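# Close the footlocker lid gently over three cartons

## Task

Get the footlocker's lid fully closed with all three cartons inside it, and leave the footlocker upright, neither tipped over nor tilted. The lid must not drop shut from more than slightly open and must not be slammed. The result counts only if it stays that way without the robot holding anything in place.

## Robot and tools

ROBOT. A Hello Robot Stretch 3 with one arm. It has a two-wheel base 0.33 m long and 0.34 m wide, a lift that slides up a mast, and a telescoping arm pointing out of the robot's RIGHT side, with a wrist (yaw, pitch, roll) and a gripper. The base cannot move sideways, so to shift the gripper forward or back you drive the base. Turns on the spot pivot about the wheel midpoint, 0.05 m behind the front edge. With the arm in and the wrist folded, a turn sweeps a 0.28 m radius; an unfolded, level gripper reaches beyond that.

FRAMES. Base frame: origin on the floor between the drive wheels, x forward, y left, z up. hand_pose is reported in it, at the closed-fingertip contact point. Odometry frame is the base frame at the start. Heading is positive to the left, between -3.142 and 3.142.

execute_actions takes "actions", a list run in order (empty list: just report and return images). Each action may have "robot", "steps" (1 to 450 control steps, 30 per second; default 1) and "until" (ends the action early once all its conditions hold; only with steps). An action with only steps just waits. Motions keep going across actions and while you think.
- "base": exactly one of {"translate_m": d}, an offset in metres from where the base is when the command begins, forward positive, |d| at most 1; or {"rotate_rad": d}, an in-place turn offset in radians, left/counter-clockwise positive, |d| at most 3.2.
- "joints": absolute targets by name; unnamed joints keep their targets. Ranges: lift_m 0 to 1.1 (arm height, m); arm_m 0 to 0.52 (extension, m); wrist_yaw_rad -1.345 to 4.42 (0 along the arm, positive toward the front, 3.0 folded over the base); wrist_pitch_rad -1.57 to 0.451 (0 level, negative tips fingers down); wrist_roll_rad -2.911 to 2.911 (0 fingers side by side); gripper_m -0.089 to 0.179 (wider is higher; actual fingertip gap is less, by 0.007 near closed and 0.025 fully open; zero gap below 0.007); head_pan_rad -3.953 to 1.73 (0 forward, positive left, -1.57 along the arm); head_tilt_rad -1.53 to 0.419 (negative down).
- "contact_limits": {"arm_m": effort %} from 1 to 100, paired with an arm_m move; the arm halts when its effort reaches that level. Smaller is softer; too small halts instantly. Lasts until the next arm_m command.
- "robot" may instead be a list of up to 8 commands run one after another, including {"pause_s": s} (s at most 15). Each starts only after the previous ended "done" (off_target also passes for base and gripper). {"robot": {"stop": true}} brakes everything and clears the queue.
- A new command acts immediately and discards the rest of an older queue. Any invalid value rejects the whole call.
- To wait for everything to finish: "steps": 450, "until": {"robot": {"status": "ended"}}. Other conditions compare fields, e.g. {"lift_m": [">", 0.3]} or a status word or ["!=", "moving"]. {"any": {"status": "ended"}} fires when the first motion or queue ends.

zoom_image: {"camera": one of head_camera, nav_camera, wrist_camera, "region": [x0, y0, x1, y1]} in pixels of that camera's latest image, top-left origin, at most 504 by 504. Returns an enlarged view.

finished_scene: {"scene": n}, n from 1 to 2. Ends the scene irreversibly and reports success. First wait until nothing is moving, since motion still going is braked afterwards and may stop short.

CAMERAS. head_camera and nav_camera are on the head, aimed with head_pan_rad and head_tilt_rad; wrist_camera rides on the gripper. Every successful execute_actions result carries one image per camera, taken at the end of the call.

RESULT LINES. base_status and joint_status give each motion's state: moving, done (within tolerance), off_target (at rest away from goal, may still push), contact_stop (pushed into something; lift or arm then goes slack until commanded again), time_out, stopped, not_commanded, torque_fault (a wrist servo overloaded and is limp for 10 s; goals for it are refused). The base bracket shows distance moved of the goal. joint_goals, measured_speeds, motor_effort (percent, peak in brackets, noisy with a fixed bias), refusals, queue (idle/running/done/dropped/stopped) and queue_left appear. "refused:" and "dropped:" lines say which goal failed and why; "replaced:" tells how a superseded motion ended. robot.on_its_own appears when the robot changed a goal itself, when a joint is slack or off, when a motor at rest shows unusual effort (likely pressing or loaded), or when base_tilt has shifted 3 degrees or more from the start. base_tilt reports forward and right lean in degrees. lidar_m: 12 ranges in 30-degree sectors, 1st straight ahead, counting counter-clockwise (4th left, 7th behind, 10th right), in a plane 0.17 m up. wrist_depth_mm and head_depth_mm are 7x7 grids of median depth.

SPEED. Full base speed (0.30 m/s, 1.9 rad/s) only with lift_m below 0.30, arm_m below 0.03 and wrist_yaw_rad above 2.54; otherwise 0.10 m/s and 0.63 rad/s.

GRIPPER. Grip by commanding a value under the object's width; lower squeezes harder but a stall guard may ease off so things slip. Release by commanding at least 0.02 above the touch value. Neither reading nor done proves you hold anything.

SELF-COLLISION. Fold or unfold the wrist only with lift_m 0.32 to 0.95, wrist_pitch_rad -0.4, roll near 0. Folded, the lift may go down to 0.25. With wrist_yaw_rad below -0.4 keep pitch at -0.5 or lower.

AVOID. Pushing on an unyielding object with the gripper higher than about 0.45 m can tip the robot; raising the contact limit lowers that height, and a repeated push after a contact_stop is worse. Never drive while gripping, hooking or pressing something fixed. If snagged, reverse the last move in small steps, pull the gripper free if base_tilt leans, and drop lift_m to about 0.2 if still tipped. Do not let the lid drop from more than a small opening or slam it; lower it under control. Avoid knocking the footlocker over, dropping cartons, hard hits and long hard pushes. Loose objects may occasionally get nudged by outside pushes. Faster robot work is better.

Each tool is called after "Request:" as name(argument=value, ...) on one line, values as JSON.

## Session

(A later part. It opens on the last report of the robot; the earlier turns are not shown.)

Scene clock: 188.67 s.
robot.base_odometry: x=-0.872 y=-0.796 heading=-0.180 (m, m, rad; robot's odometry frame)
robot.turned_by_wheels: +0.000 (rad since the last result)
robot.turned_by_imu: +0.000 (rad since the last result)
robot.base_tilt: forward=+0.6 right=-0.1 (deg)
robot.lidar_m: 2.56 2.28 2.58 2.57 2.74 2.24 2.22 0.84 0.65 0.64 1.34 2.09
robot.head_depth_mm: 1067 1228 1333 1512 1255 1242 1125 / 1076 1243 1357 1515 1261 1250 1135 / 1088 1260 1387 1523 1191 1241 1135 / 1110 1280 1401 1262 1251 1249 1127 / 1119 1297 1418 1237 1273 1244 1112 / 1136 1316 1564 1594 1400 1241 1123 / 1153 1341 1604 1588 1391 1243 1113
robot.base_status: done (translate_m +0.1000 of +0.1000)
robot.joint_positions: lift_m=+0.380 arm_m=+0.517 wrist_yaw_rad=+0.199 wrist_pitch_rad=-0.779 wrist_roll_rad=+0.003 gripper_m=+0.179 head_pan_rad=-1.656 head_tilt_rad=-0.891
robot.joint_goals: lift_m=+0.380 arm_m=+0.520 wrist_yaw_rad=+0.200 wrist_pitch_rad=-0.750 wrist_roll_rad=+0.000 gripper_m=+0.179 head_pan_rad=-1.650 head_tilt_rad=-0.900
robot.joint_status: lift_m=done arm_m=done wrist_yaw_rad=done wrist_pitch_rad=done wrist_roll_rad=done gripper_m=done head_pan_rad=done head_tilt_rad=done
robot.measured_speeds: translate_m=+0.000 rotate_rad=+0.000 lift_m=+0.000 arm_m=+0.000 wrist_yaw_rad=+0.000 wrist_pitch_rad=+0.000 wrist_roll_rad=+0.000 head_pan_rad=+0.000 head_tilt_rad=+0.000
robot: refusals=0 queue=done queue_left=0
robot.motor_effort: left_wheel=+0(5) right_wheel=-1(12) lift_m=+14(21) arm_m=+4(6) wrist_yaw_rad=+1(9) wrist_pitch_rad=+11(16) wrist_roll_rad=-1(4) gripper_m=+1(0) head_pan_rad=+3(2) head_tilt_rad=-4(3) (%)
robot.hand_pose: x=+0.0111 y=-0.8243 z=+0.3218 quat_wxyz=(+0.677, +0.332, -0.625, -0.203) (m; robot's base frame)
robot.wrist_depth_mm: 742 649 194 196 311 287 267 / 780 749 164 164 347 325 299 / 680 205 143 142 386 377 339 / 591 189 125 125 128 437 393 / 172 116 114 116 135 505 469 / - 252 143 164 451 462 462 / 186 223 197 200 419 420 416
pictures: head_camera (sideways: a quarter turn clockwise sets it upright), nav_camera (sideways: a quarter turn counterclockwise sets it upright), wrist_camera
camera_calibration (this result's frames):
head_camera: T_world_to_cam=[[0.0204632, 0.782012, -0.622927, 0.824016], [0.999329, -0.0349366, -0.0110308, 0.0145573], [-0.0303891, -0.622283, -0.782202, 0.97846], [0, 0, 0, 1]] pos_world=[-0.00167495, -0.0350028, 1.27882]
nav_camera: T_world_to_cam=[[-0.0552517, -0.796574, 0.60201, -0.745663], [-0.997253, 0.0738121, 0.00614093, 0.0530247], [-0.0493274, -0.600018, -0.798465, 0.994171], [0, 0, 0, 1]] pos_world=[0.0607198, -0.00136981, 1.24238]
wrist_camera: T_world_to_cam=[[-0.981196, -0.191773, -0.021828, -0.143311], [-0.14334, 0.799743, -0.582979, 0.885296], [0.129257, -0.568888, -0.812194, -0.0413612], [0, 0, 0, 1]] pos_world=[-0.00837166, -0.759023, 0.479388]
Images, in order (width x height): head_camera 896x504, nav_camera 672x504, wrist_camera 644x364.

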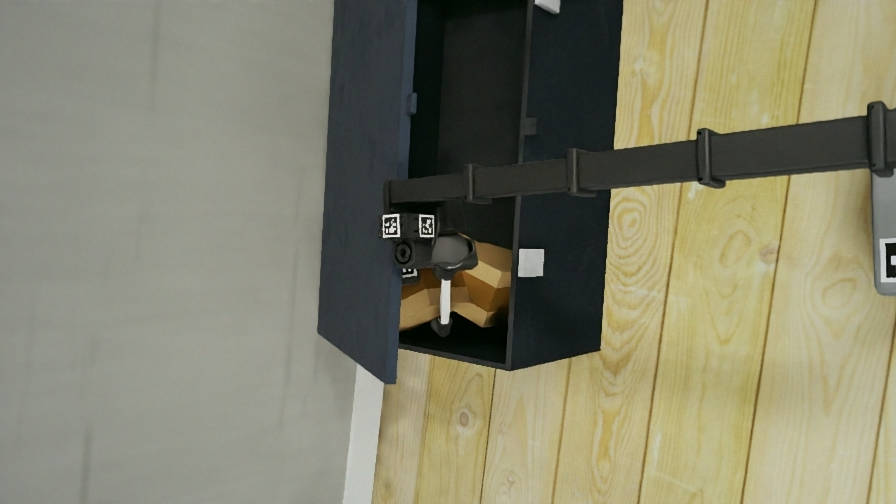

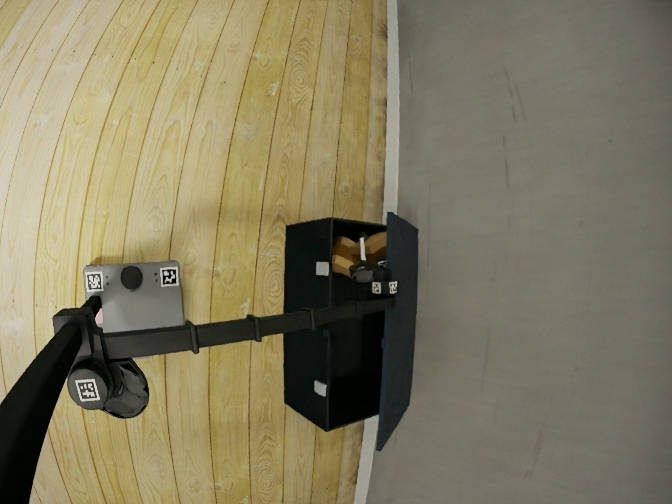

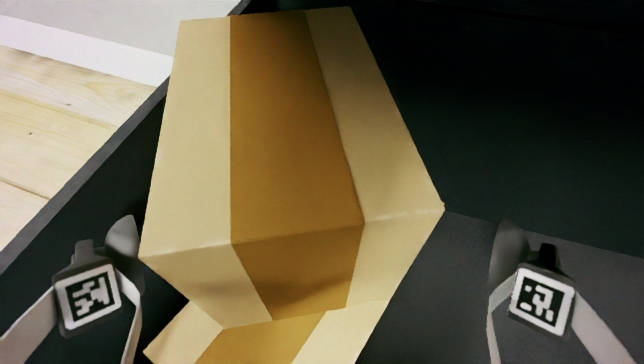

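Request:
execute_actions(actions=[{"robot":{"joints":{"wrist_pitch_rad":-0.45,"lift_m":0.33}},"steps":450,"until":{"robot":{"status":"ended"}}},{"robot":{"joints":{"gripper_m":0.04}},"steps":90},{"robot":{"joints":{"lift_m":0.37}},"steps":450,"until":{"robot":{"status":"ended"}}},{"robot":{"base":{"translate_m":-0.2}},"steps":450,"until":{"robot":{"status":"ended"}}}])

Scene clock: 199.37 s.
robot.base_odometry: x=-1.069 y=-0.761 heading=-0.179 (m, m, rad; robot's odometry frame)
robot.turned_by_wheels: +0.002 (rad since the last result)
robot.turned_by_imu: +0.003 (rad since the last result)
robot.base_tilt: forward=+0.6 right=-0.1 (deg)
robot.lidar_m: 2.47 2.49 2.62 2.60 2.50 2.03 2.02 1.46 0.67 0.65 0.68 2.04
robot.head_depth_mm: 1033 1189 1300 1492 1265 1245 1120 / 1042 1204 1325 1544 1263 1254 1143 / 1063 1223 1340 1531 1266 1243 1124 / 1076 1247 1362 1486 1267 1244 1128 / 1090 1265 1351 1255 1271 1246 1120 / 1109 1289 1399 1309 1328 1235 1118 / 1120 1302 1556 1599 1397 1240 1122
robot.base_status: done (translate_m -0.1999 of -0.2000)
robot.joint_positions: lift_m=+0.369 arm_m=+0.517 wrist_yaw_rad=+0.215 wrist_pitch_rad=-0.530 wrist_roll_rad=-0.011 gripper_m=+0.070 head_pan_rad=-1.656 head_tilt_rad=-0.891
robot.joint_goals: lift_m=+0.370 arm_m=+0.520 wrist_yaw_rad=+0.200 wrist_pitch_rad=-0.450 wrist_roll_rad=+0.000 gripper_m=+0.068 head_pan_rad=-1.650 head_tilt_rad=-0.900
robot.joint_status: lift_m=done arm_m=done wrist_yaw_rad=done wrist_pitch_rad=done wrist_roll_rad=done gripper_m=done head_pan_rad=done head_tilt_rad=done
robot.measured_speeds: translate_m=+0.000 rotate_rad=+0.000 lift_m=+0.000 arm_m=+0.000 wrist_yaw_rad=+0.000 wrist_pitch_rad=+0.000 wrist_roll_rad=+0.000 head_pan_rad=+0.000 head_tilt_rad=+0.000
robot: refusals=0 queue=done queue_left=0
robot.on_its_own: gripper_m is held at +0.068, not at your +0.040, by its stall guard, which is still easing; left_wheel is at rest, and its effort (+35) is outside its rest range (-18 to +18); right_wheel is at rest, and its effort (-47) is outside its rest range (-18 to +18); wrist_yaw_rad is at rest, and its effort (-14) is outside its rest range (-12 to +12)
robot.motor_effort: left_wheel=+35(49) right_wheel=-47(82) lift_m=+27(25) arm_m=+2(10) wrist_yaw_rad=-14(17) wrist_pitch_rad=+31(49) wrist_roll_rad=+5(6) gripper_m=-29(100) head_pan_rad=+3(2) head_tilt_rad=-4(3) (%)
robot.hand_pose: x=+0.0229 y=-0.8664 z=+0.3579 quat_wxyz=(+0.702, +0.258, -0.654, -0.110) (m; robot's base frame)
robot.wrist_depth_mm: 187 136 114 98 86 76 69 / 742 615 334 225 169 136 113 / 869 342 212 215 349 324 301 / 264 336 151 152 164 360 330 / 260 324 118 118 126 401 370 / 268 - 103 115 136 443 424 / 263 226 114 131 159 459 465
pictures: head_camera (sideways: a quarter turn clockwise sets it upright), nav_camera (sideways: a quarter turn counterclockwise sets it upright), wrist_camera
camera_calibration (this result's frames):
head_camera: T_world_to_cam=[[0.020458, 0.782012, -0.622927, 0.824016], [0.999329, -0.0349299, -0.0110308, 0.0145573], [-0.030385, -0.622283, -0.782202, 0.97846], [0, 0, 0, 1]] pos_world=[-0.00167471, -0.0350029, 1.27882]
nav_camera: T_world_to_cam=[[-0.0552464, -0.796575, 0.60201, -0.745663], [-0.997254, 0.0738054, 0.00614093, 0.0530247], [-0.0493234, -0.600018, -0.798465, 0.994171], [0, 0, 0, 1]] pos_world=[0.0607198, -0.00136946, 1.24238]
wrist_camera: T_world_to_cam=[[-0.975421, -0.220122, -0.0100574, -0.167854], [-0.134154, 0.629443, -0.765378, 0.859207], [0.174807, -0.745216, -0.643502, -0.251743], [0, 0, 0, 1]] pos_world=[-0.0044556, -0.765373, 0.493933]
Images, in order (width x height): head_camera 896x504, nav_camera 672x504, wrist_camera 644x364.

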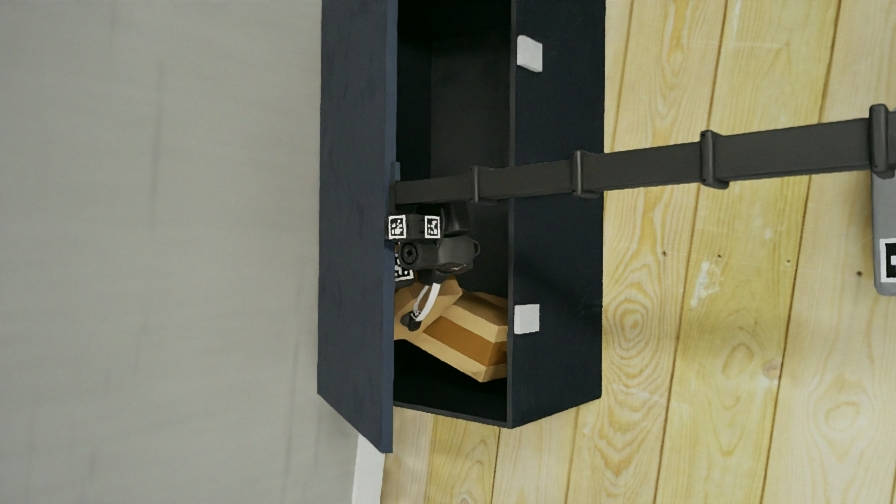

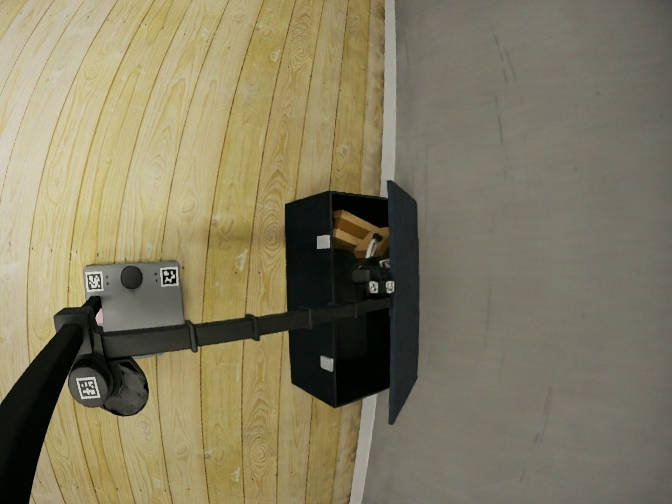

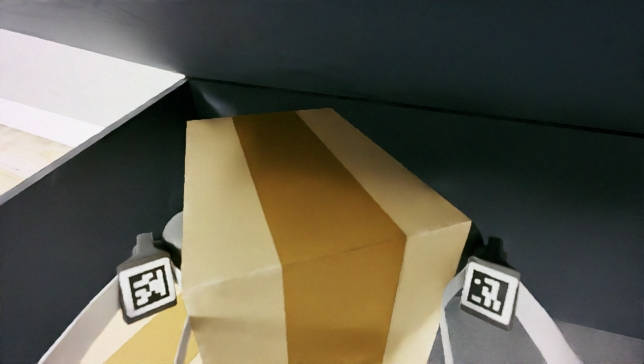

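Request:
execute_actions(actions=[{"robot":{"base":{"translate_m":0.01},"joints":{"arm_m":0.47,"wrist_yaw_rad":-0.35,"wrist_pitch_rad":-0.5,"gripper_m":0.05}},"steps":200,"until":{"robot":{"status":"ended"}}},{"robot":{"base":{"translate_m":-0.08}},"steps":450,"until":{"robot":{"status":"ended"}}}])

Scene clock: 205.30 s.
robot.base_odometry: x=-1.138 y=-0.748 heading=-0.180 (m, m, rad; robot's odometry frame)
robot.turned_by_wheels: -0.001 (rad since the last result)
robot.turned_by_imu: -0.002 (rad since the last result)
robot.base_tilt: forward=+0.7 right=-0.1 (deg)
robot.lidar_m: 2.54 2.55 2.62 2.61 2.41 1.96 1.95 1.44 0.66 0.65 0.68 2.01
robot.head_depth_mm: 1024 1173 1283 1250 1262 1250 1124 / 1033 1187 1307 1527 1256 1251 1137 / 1051 1211 1329 1015 1256 1248 1126 / 1061 1230 1354 1011 1263 1243 1129 / 1078 1257 1359 1314 1266 1244 1122 / 1098 1275 1353 1250 1265 1245 1118 / 1112 1293 1503 1267 1351 1236 1113
robot.base_status: done (translate_m -0.0800 of -0.0800)
robot.joint_positions: lift_m=+0.369 arm_m=+0.470 wrist_yaw_rad=-0.346 wrist_pitch_rad=-0.594 wrist_roll_rad=-0.009 gripper_m=+0.065 head_pan_rad=-1.656 head_tilt_rad=-0.891
robot.joint_goals: lift_m=+0.370 arm_m=+0.470 wrist_yaw_rad=-0.350 wrist_pitch_rad=-0.500 wrist_roll_rad=+0.000 gripper_m=+0.064 head_pan_rad=-1.650 head_tilt_rad=-0.900
robot.joint_status: lift_m=done arm_m=done wrist_yaw_rad=done wrist_pitch_rad=off_target wrist_roll_rad=done gripper_m=off_target head_pan_rad=done head_tilt_rad=done
robot.measured_speeds: translate_m=+0.000 rotate_rad=+0.000 lift_m=+0.000 arm_m=+0.000 wrist_yaw_rad=+0.000 wrist_pitch_rad=+0.000 wrist_roll_rad=+0.000 head_pan_rad=+0.000 head_tilt_rad=+0.000
robot: refusals=0 queue=done queue_left=0
robot.on_its_own: gripper_m is held at +0.064, not at your +0.050, by its stall guard, which is still easing; wrist_pitch_rad is at rest, and its effort (+37) is outside its rest range (-20 to +32)
robot.motor_effort: left_wheel=+6(39) right_wheel=-8(47) lift_m=+26(26) arm_m=-3(5) wrist_yaw_rad=-4(18) wrist_pitch_rad=+37(52) wrist_roll_rad=+4(6) gripper_m=-32(100) head_pan_rad=+2(3) head_tilt_rad=-4(3) (%)
robot.hand_pose: x=-0.0890 y=-0.8023 z=+0.3448 quat_wxyz=(+0.634, +0.089, -0.698, -0.320) (m; robot's base frame)
robot.wrist_depth_mm: 138 152 182 227 300 419 510 / 320 342 373 410 456 465 375 / 353 381 420 467 530 486 363 / 392 433 487 540 629 506 373 / 441 483 527 137 147 503 384 / 276 - 115 122 132 483 396 / 263 434 106 112 120 280 402
pictures: head_camera (sideways: a quarter turn clockwise sets it upright), nav_camera (sideways: a quarter turn counterclockwise sets it upright), wrist_camera
camera_calibration (this result's frames):
head_camera: T_world_to_cam=[[0.020458, 0.782012, -0.622927, 0.824016], [0.999329, -0.0349299, -0.0110308, 0.0145573], [-0.030385, -0.622283, -0.782202, 0.97846], [0, 0, 0, 1]] pos_world=[-0.00167471, -0.0350029, 1.27882]
nav_camera: T_world_to_cam=[[-0.0552464, -0.796575, 0.60201, -0.745663], [-0.997254, 0.0738054, 0.00614093, 0.0530247], [-0.0493234, -0.600018, -0.798465, 0.994171], [0, 0, 0, 1]] pos_world=[0.0607198, -0.00136946, 1.24238]
wrist_camera: T_world_to_cam=[[-0.942697, 0.333441, -0.0118165, 0.18459], [0.238529, 0.648754, -0.72265, 0.827764], [-0.233295, -0.684058, -0.691114, -0.163632], [0, 0, 0, 1]] pos_world=[-0.0616076, -0.710499, 0.487276]
Images, in order (width x height): head_camera 896x504, nav_camera 672x504, wrist_camera 644x364.

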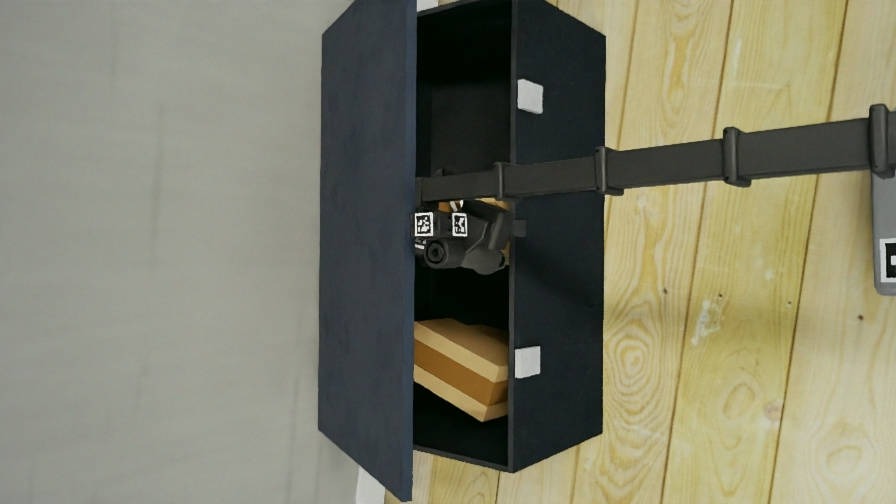

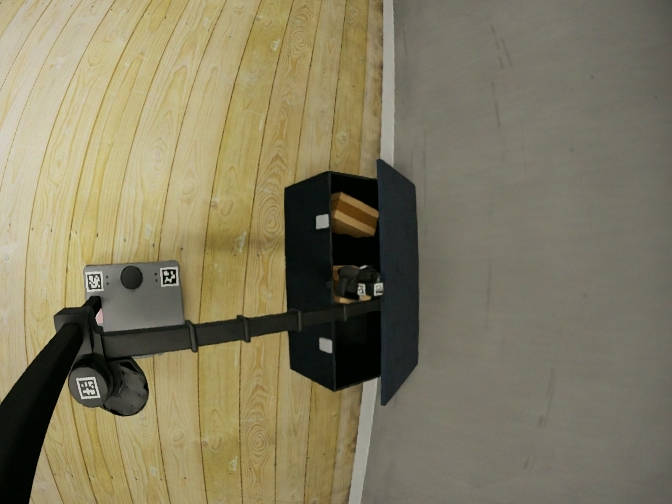

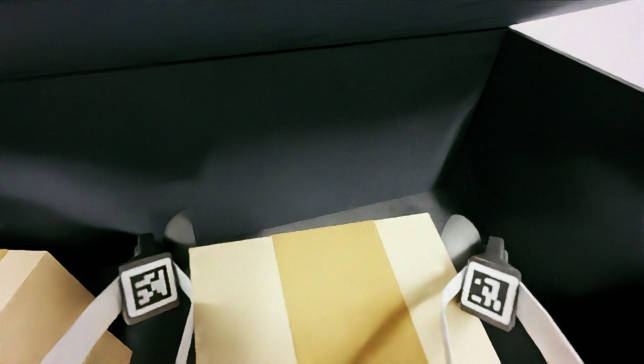

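Request:
execute_actions(actions=[{"robot":{"joints":{"lift_m":0.31,"wrist_pitch_rad":-0.85}},"steps":200,"until":{"robot":{"status":"ended"}}},{"robot":{"joints":{"gripper_m":0.15}},"steps":60},{"robot":{"joints":{"lift_m":0.38,"wrist_pitch_rad":-0.1,"wrist_yaw_rad":0.2}},"steps":200,"until":{"robot":{"status":"ended"}}},{"robot":{"joints":{"gripper_m":0}},"steps":50},{"robot":{"joints":{"arm_m":0.3,"lift_m":0.33}},"steps":300,"until":{"robot":{"status":"ended"}}}])

Scene clock: 216.73 s.
robot.base_odometry: x=-1.138 y=-0.748 heading=-0.180 (m, m, rad; robot's odometry frame)
robot.turned_by_wheels: +0.000 (rad since the last result)
robot.turned_by_imu: +0.000 (rad since the last result)
robot.base_tilt: forward=+0.6 right=+0.0 (deg)
robot.lidar_m: 2.54 2.55 2.63 2.61 2.41 1.96 1.95 1.44 0.67 0.65 0.68 2.01
robot.head_depth_mm: 1025 1182 1318 1148 1260 1246 1120 / 1039 1195 1313 1151 1258 1245 1121 / 1041 1205 1328 1140 1167 1257 1128 / 1065 1233 1353 1121 1327 1240 1131 / 1076 1249 1363 1136 1272 1240 1118 / 1093 1275 1363 1139 1273 1241 1122 / 1119 1290 1539 1266 1374 1244 1113
robot.base_status: done (translate_m -0.0800 of -0.0800)
robot.joint_positions: lift_m=+0.330 arm_m=+0.300 wrist_yaw_rad=+0.199 wrist_pitch_rad=-0.193 wrist_roll_rad=+0.005 gripper_m=+0.000 head_pan_rad=-1.656 head_tilt_rad=-0.892
robot.joint_goals: lift_m=+0.330 arm_m=+0.300 wrist_yaw_rad=+0.200 wrist_pitch_rad=-0.100 wrist_roll_rad=+0.000 gripper_m=+0.000 head_pan_rad=-1.650 head_tilt_rad=-0.900
robot.joint_status: lift_m=done arm_m=done wrist_yaw_rad=done wrist_pitch_rad=off_target wrist_roll_rad=done gripper_m=done head_pan_rad=done head_tilt_rad=done
robot.measured_speeds: translate_m=+0.000 rotate_rad=+0.000 lift_m=+0.000 arm_m=+0.000 wrist_yaw_rad=+0.000 wrist_pitch_rad=+0.000 wrist_roll_rad=+0.000 head_pan_rad=+0.000 head_tilt_rad=+0.000
robot: refusals=0 queue=done queue_left=0
robot.on_its_own: wrist_pitch_rad is at rest, and its effort (+37) is outside its rest range (-20 to +32)
robot.motor_effort: left_wheel=-1(13) right_wheel=+0(9) lift_m=+23(25) arm_m=-6(7) wrist_yaw_rad=+2(16) wrist_pitch_rad=+37(72) wrist_roll_rad=-2(6) gripper_m=-3(85) head_pan_rad=+2(2) head_tilt_rad=-3(4) (%)
robot.hand_pose: x=+0.0272 y=-0.6875 z=+0.3957 quat_wxyz=(+0.705, +0.138, -0.695, +0.001) (m; robot's base frame)
robot.wrist_depth_mm: 882 765 667 611 549 499 467 / 957 819 729 643 589 530 484 / - 818 729 669 604 551 507 / 150 143 150 162 175 190 210 / 344 417 406 120 114 108 102 / 335 346 358 - 626 582 86 / 185 304 388 571 580 578 558
pictures: head_camera (sideways: a quarter turn clockwise sets it upright), nav_camera (sideways: a quarter turn counterclockwise sets it upright), wrist_camera
replaced: robot.lift_m: its motion had ended contact_stop
camera_calibration (this result's frames):
head_camera: T_world_to_cam=[[0.0202833, 0.782345, -0.622515, 0.82348], [0.999338, -0.0346651, -0.0110041, 0.0145225], [-0.0301886, -0.62188, -0.78253, 0.978886], [0, 0, 0, 1]] pos_world=[-0.00166461, -0.0349928, 1.2788]
nav_camera: T_world_to_cam=[[-0.0550669, -0.796905, 0.601589, -0.745116], [-0.997273, 0.0735438, 0.00613477, 0.0530329], [-0.049132, -0.599611, -0.798782, 0.994582], [0, 0, 0, 1]] pos_world=[0.0607228, -0.00132404, 1.24238]
wrist_camera: T_world_to_cam=[[-0.978596, -0.204481, -0.0231968, -0.107887], [-0.0511881, 0.351039, -0.934961, 0.649564], [0.199324, -0.913761, -0.353992, -0.325976], [0, 0, 0, 1]] pos_world=[-0.00735321, -0.547948, 0.489422]
Images, in order (width x height): head_camera 896x504, nav_camera 672x504, wrist_camera 644x364.

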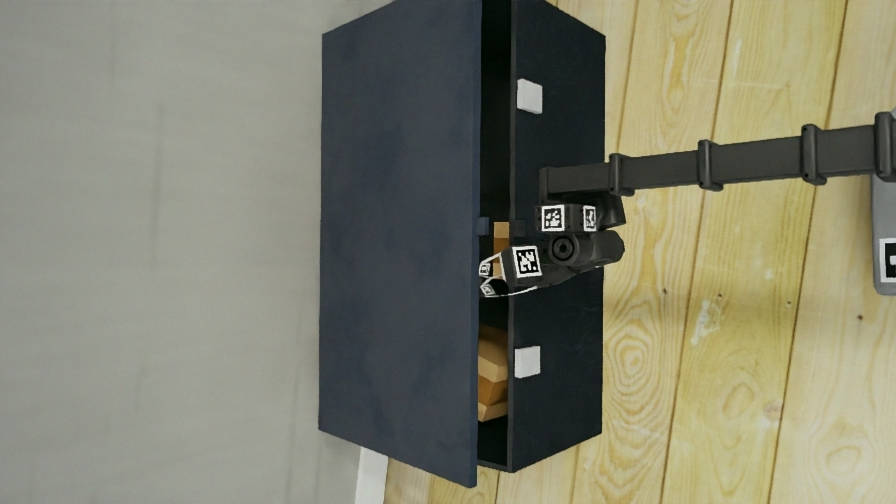

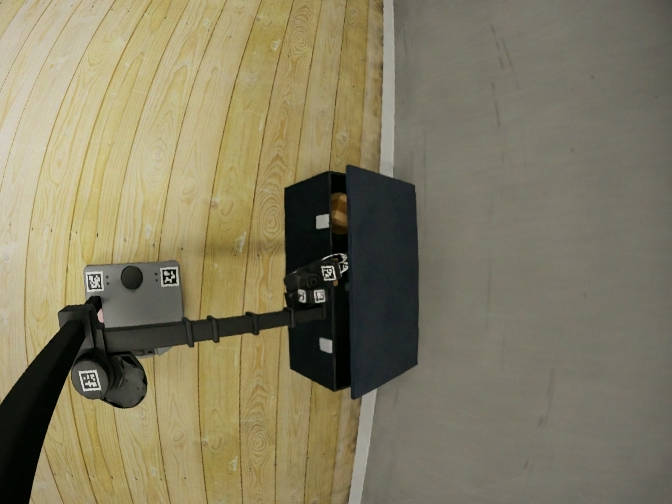

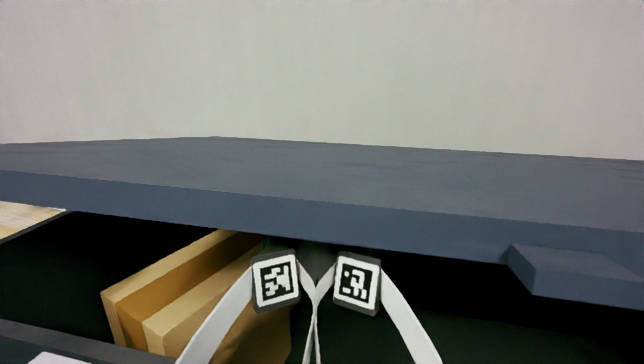

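Request:
execute_actions(actions=[{"robot":{"joints":{"arm_m":0.26,"lift_m":0.31,"wrist_yaw_rad":0.1}},"steps":200,"until":{"robot":{"status":"ended"}}},{"robot":{"joints":{"lift_m":0.29}},"steps":60}])

Scene clock: 222.60 s.
robot.base_odometry: x=-1.138 y=-0.748 heading=-0.180 (m, m, rad; robot's odometry frame)
robot.turned_by_wheels: +0.000 (rad since the last result)
robot.turned_by_imu: +0.000 (rad since the last result)
robot.base_tilt: forward=+0.6 right=-0.2 (deg)
robot.lidar_m: 2.55 2.56 2.62 2.61 2.41 1.97 1.95 1.45 0.66 0.65 0.68 2.01
robot.head_depth_mm: 1023 1175 1327 1152 1262 1247 1123 / 1037 1195 1328 1157 1266 1245 1125 / 1050 1212 1332 1153 1207 1243 1121 / 1067 1230 1362 1138 1185 1246 1134 / 1085 1255 1364 1156 1267 1237 1122 / 1089 1272 1358 1150 1270 1236 1120 / 1107 1297 1530 1508 1378 1242 1115
robot.base_status: done (translate_m -0.0800 of -0.0800)
robot.joint_positions: lift_m=+0.290 arm_m=+0.260 wrist_yaw_rad=+0.103 wrist_pitch_rad=-0.185 wrist_roll_rad=+0.001 gripper_m=+0.000 head_pan_rad=-1.656 head_tilt_rad=-0.892
robot.joint_goals: lift_m=+0.290 arm_m=+0.260 wrist_yaw_rad=+0.100 wrist_pitch_rad=-0.100 wrist_roll_rad=+0.000 gripper_m=+0.000 head_pan_rad=-1.650 head_tilt_rad=-0.900
robot.joint_status: lift_m=done arm_m=done wrist_yaw_rad=done wrist_pitch_rad=off_target wrist_roll_rad=done gripper_m=done head_pan_rad=done head_tilt_rad=done
robot.measured_speeds: translate_m=+0.000 rotate_rad=+0.000 lift_m=+0.000 arm_m=+0.000 wrist_yaw_rad=+0.000 wrist_pitch_rad=+0.000 wrist_roll_rad=+0.000 head_pan_rad=+0.000 head_tilt_rad=+0.000
robot: refusals=0 queue=done queue_left=0
robot.on_its_own: wrist_pitch_rad is at rest, and its effort (+34) is outside its rest range (-20 to +32)
robot.motor_effort: left_wheel=+1(7) right_wheel=-2(12) lift_m=+17(21) arm_m=-1(8) wrist_yaw_rad=-3(26) wrist_pitch_rad=+34(37) wrist_roll_rad=+0(2) gripper_m=-2(5) head_pan_rad=+2(2) head_tilt_rad=-3(4) (%)
robot.hand_pose: x=+0.0040 y=-0.6512 z=+0.3579 quat_wxyz=(+0.707, +0.102, -0.700, -0.029) (m; robot's base frame)
robot.wrist_depth_mm: 799 732 675 621 585 550 509 / 869 789 733 665 614 569 536 / 871 378 399 422 450 477 506 / 171 167 159 159 163 167 170 / 353 382 404 155 635 141 139 / 182 186 179 - 657 640 547 / 191 196 185 177 166 158 153
pictures: head_camera (sideways: a quarter turn clockwise sets it upright), nav_camera (sideways: a quarter turn counterclockwise sets it upright), wrist_camera
camera_calibration (this result's frames):
head_camera: T_world_to_cam=[[0.0202834, 0.782345, -0.622515, 0.82348], [0.999338, -0.0346652, -0.0110041, 0.0145225], [-0.0301886, -0.62188, -0.78253, 0.978886], [0, 0, 0, 1]] pos_world=[-0.00166461, -0.0349928, 1.2788]
nav_camera: T_world_to_cam=[[-0.055067, -0.796905, 0.60159, -0.745116], [-0.997273, 0.0735439, 0.00613477, 0.0530329], [-0.0491321, -0.599611, -0.798782, 0.994582], [0, 0, 0, 1]] pos_world=[0.0607228, -0.00132405, 1.24238]
wrist_camera: T_world_to_cam=[[-0.993595, -0.111492, -0.018421, -0.0651395], [-0.0215179, 0.346697, -0.93773, 0.598409], [0.110936, -0.931327, -0.346875, -0.315186], [0, 0, 0, 1]] pos_world=[-0.0168803, -0.508271, 0.450616]
Images, in order (width x height): head_camera 896x504, nav_camera 672x504, wrist_camera 644x364.

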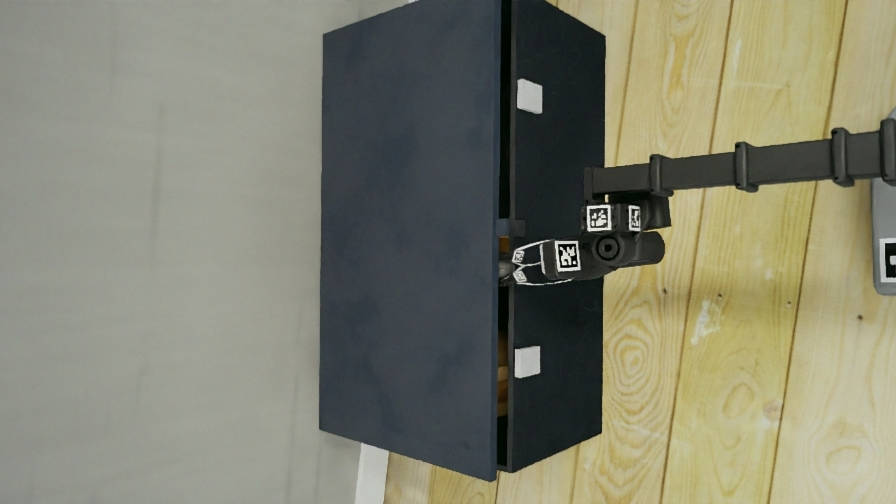

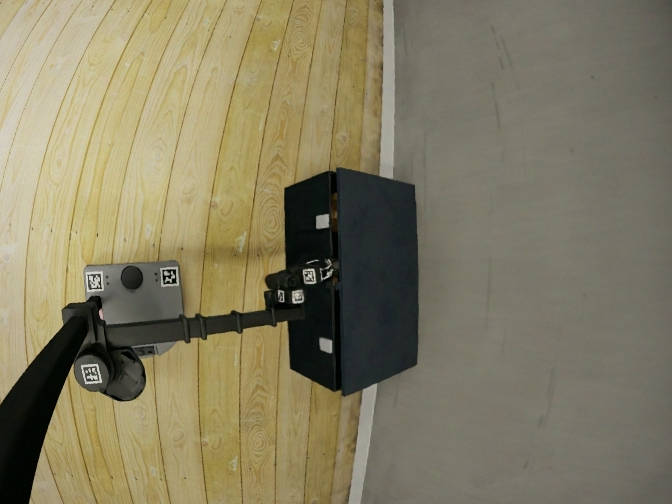

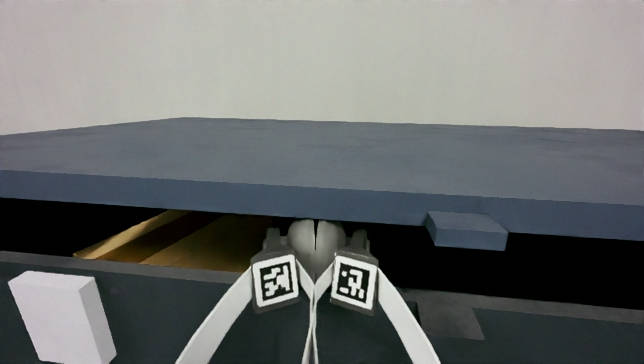

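Request:
execute_actions(actions=[{"robot":{"joints":{"lift_m":0.27}},"steps":40},{"robot":{"joints":{"arm_m":0.253,"lift_m":0.262}},"steps":25},{"robot":{"joints":{"arm_m":0.247,"lift_m":0.255}},"steps":25},{"robot":{"joints":{"arm_m":0.241,"lift_m":0.247}},"steps":25},{"robot":{"joints":{"arm_m":0.235,"lift_m":0.24}},"steps":25},{"robot":{"joints":{"arm_m":0.229,"lift_m":0.232}},"steps":25},{"robot":{"joints":{"arm_m":0.223,"lift_m":0.225}},"steps":25},{"robot":{"joints":{"arm_m":0.15}},"steps":60}])

Scene clock: 234.53 s.
robot.base_odometry: x=-1.138 y=-0.748 heading=-0.180 (m, m, rad; robot's odometry frame)
robot.turned_by_wheels: +0.000 (rad since the last result)
robot.turned_by_imu: +0.000 (rad since the last result)
robot.base_tilt: forward=+0.7 right=-0.1 (deg)
robot.lidar_m: 2.54 2.56 2.62 2.60 2.41 1.97 1.95 1.45 0.66 0.65 0.68 2.02
robot.head_depth_mm: 1025 1173 1335 1170 1263 1250 1126 / 1037 1193 1340 1177 1266 1238 1123 / 1051 1209 1331 1169 1271 1282 1139 / 1066 1235 1350 1165 1264 1249 1118 / 1082 1251 1387 1160 1269 1243 1122 / 1098 1267 1355 1161 1271 1242 1115 / 1107 1287 1559 1523 1364 1234 1114
robot.base_status: done (translate_m -0.0800 of -0.0800)
robot.joint_positions: lift_m=+0.225 arm_m=+0.150 wrist_yaw_rad=+0.100 wrist_pitch_rad=-0.118 wrist_roll_rad=+0.001 gripper_m=+0.000 head_pan_rad=-1.656 head_tilt_rad=-0.892
robot.joint_goals: lift_m=+0.225 arm_m=+0.150 wrist_yaw_rad=+0.100 wrist_pitch_rad=-0.100 wrist_roll_rad=+0.000 gripper_m=+0.000 head_pan_rad=-1.650 head_tilt_rad=-0.900
robot.joint_status: lift_m=done arm_m=done wrist_yaw_rad=done wrist_pitch_rad=off_target wrist_roll_rad=done gripper_m=done head_pan_rad=done head_tilt_rad=done
robot.measured_speeds: translate_m=+0.000 rotate_rad=+0.000 lift_m=+0.000 arm_m=+0.000 wrist_yaw_rad=+0.000 wrist_pitch_rad=+0.000 wrist_roll_rad=+0.000 head_pan_rad=+0.000 head_tilt_rad=+0.000
robot: refusals=0 queue=done queue_left=0
robot.motor_effort: left_wheel=-1(3) right_wheel=+0(4) lift_m=+15(18) arm_m=-4(11) wrist_yaw_rad=-1(2) wrist_pitch_rad=+7(34) wrist_roll_rad=+0(0) gripper_m=-1(3) head_pan_rad=+2(3) head_tilt_rad=-3(3) (%)
robot.hand_pose: x=+0.0037 y=-0.5457 z=+0.3099 quat_wxyz=(+0.707, +0.077, -0.703, -0.007) (m; robot's base frame)
robot.wrist_depth_mm: 939 864 796 744 693 646 607 / - 912 833 769 725 664 629 / 325 327 330 336 342 345 351 / 296 276 270 260 249 239 231 / 311 299 285 268 262 251 242 / 333 315 302 - 273 265 254 / 355 337 318 303 291 278 265
pictures: head_camera (sideways: a quarter turn clockwise sets it upright), nav_camera (sideways: a quarter turn counterclockwise sets it upright), wrist_camera
replaced: robot.lift_m: its motion had ended contact_stop
camera_calibration (this result's frames):
head_camera: T_world_to_cam=[[0.0202833, 0.782345, -0.622515, 0.82348], [0.999338, -0.0346651, -0.0110041, 0.0145225], [-0.0301886, -0.62188, -0.78253, 0.978886], [0, 0, 0, 1]] pos_world=[-0.00166461, -0.0349928, 1.2788]
nav_camera: T_world_to_cam=[[-0.0550669, -0.796905, 0.601589, -0.745116], [-0.997273, 0.0735438, 0.00613477, 0.0530329], [-0.049132, -0.599611, -0.798782, 0.994582], [0, 0, 0, 1]] pos_world=[0.0607228, -0.00132404, 1.24238]
wrist_camera: T_world_to_cam=[[-0.993799, -0.109753, -0.0178102, -0.0538066], [-0.0140982, 0.283269, -0.958937, 0.488704], [0.110291, -0.95274, -0.28306, -0.264991], [0, 0, 0, 1]] pos_world=[-0.0173569, -0.396808, 0.392669]
Images, in order (width x height): head_camera 896x504, nav_camera 672x504, wrist_camera 644x364.

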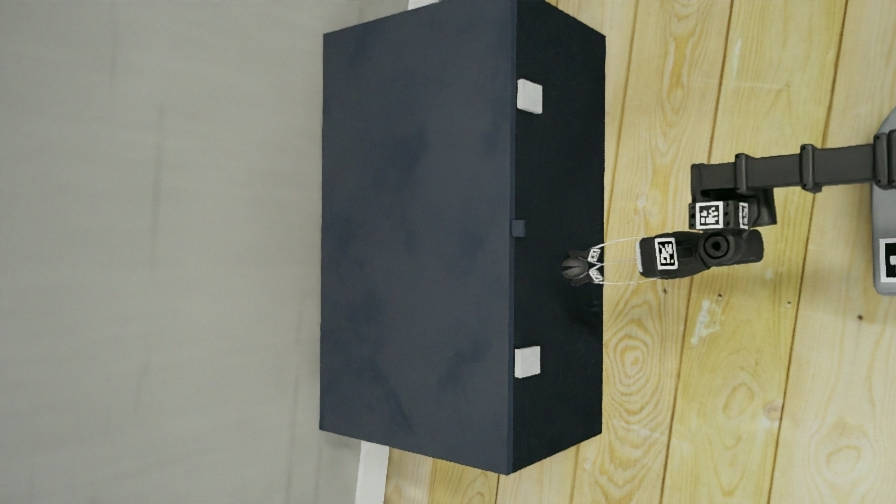

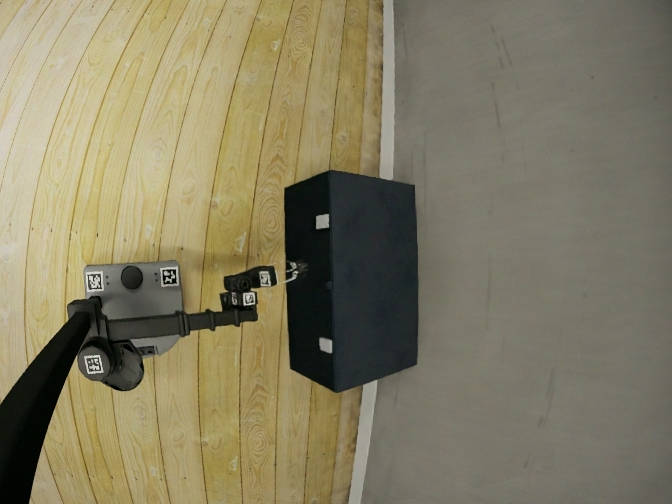

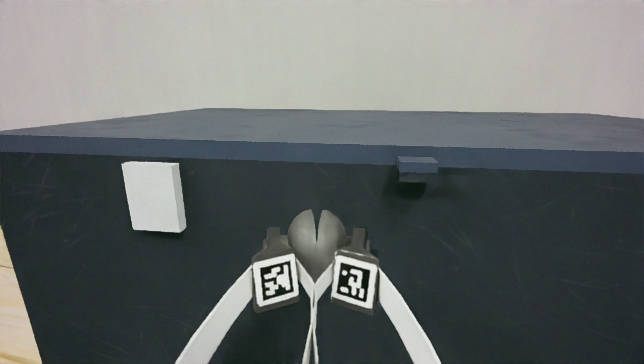

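Request:
finished_scene(scene=1)

The scene is finished: the task was done.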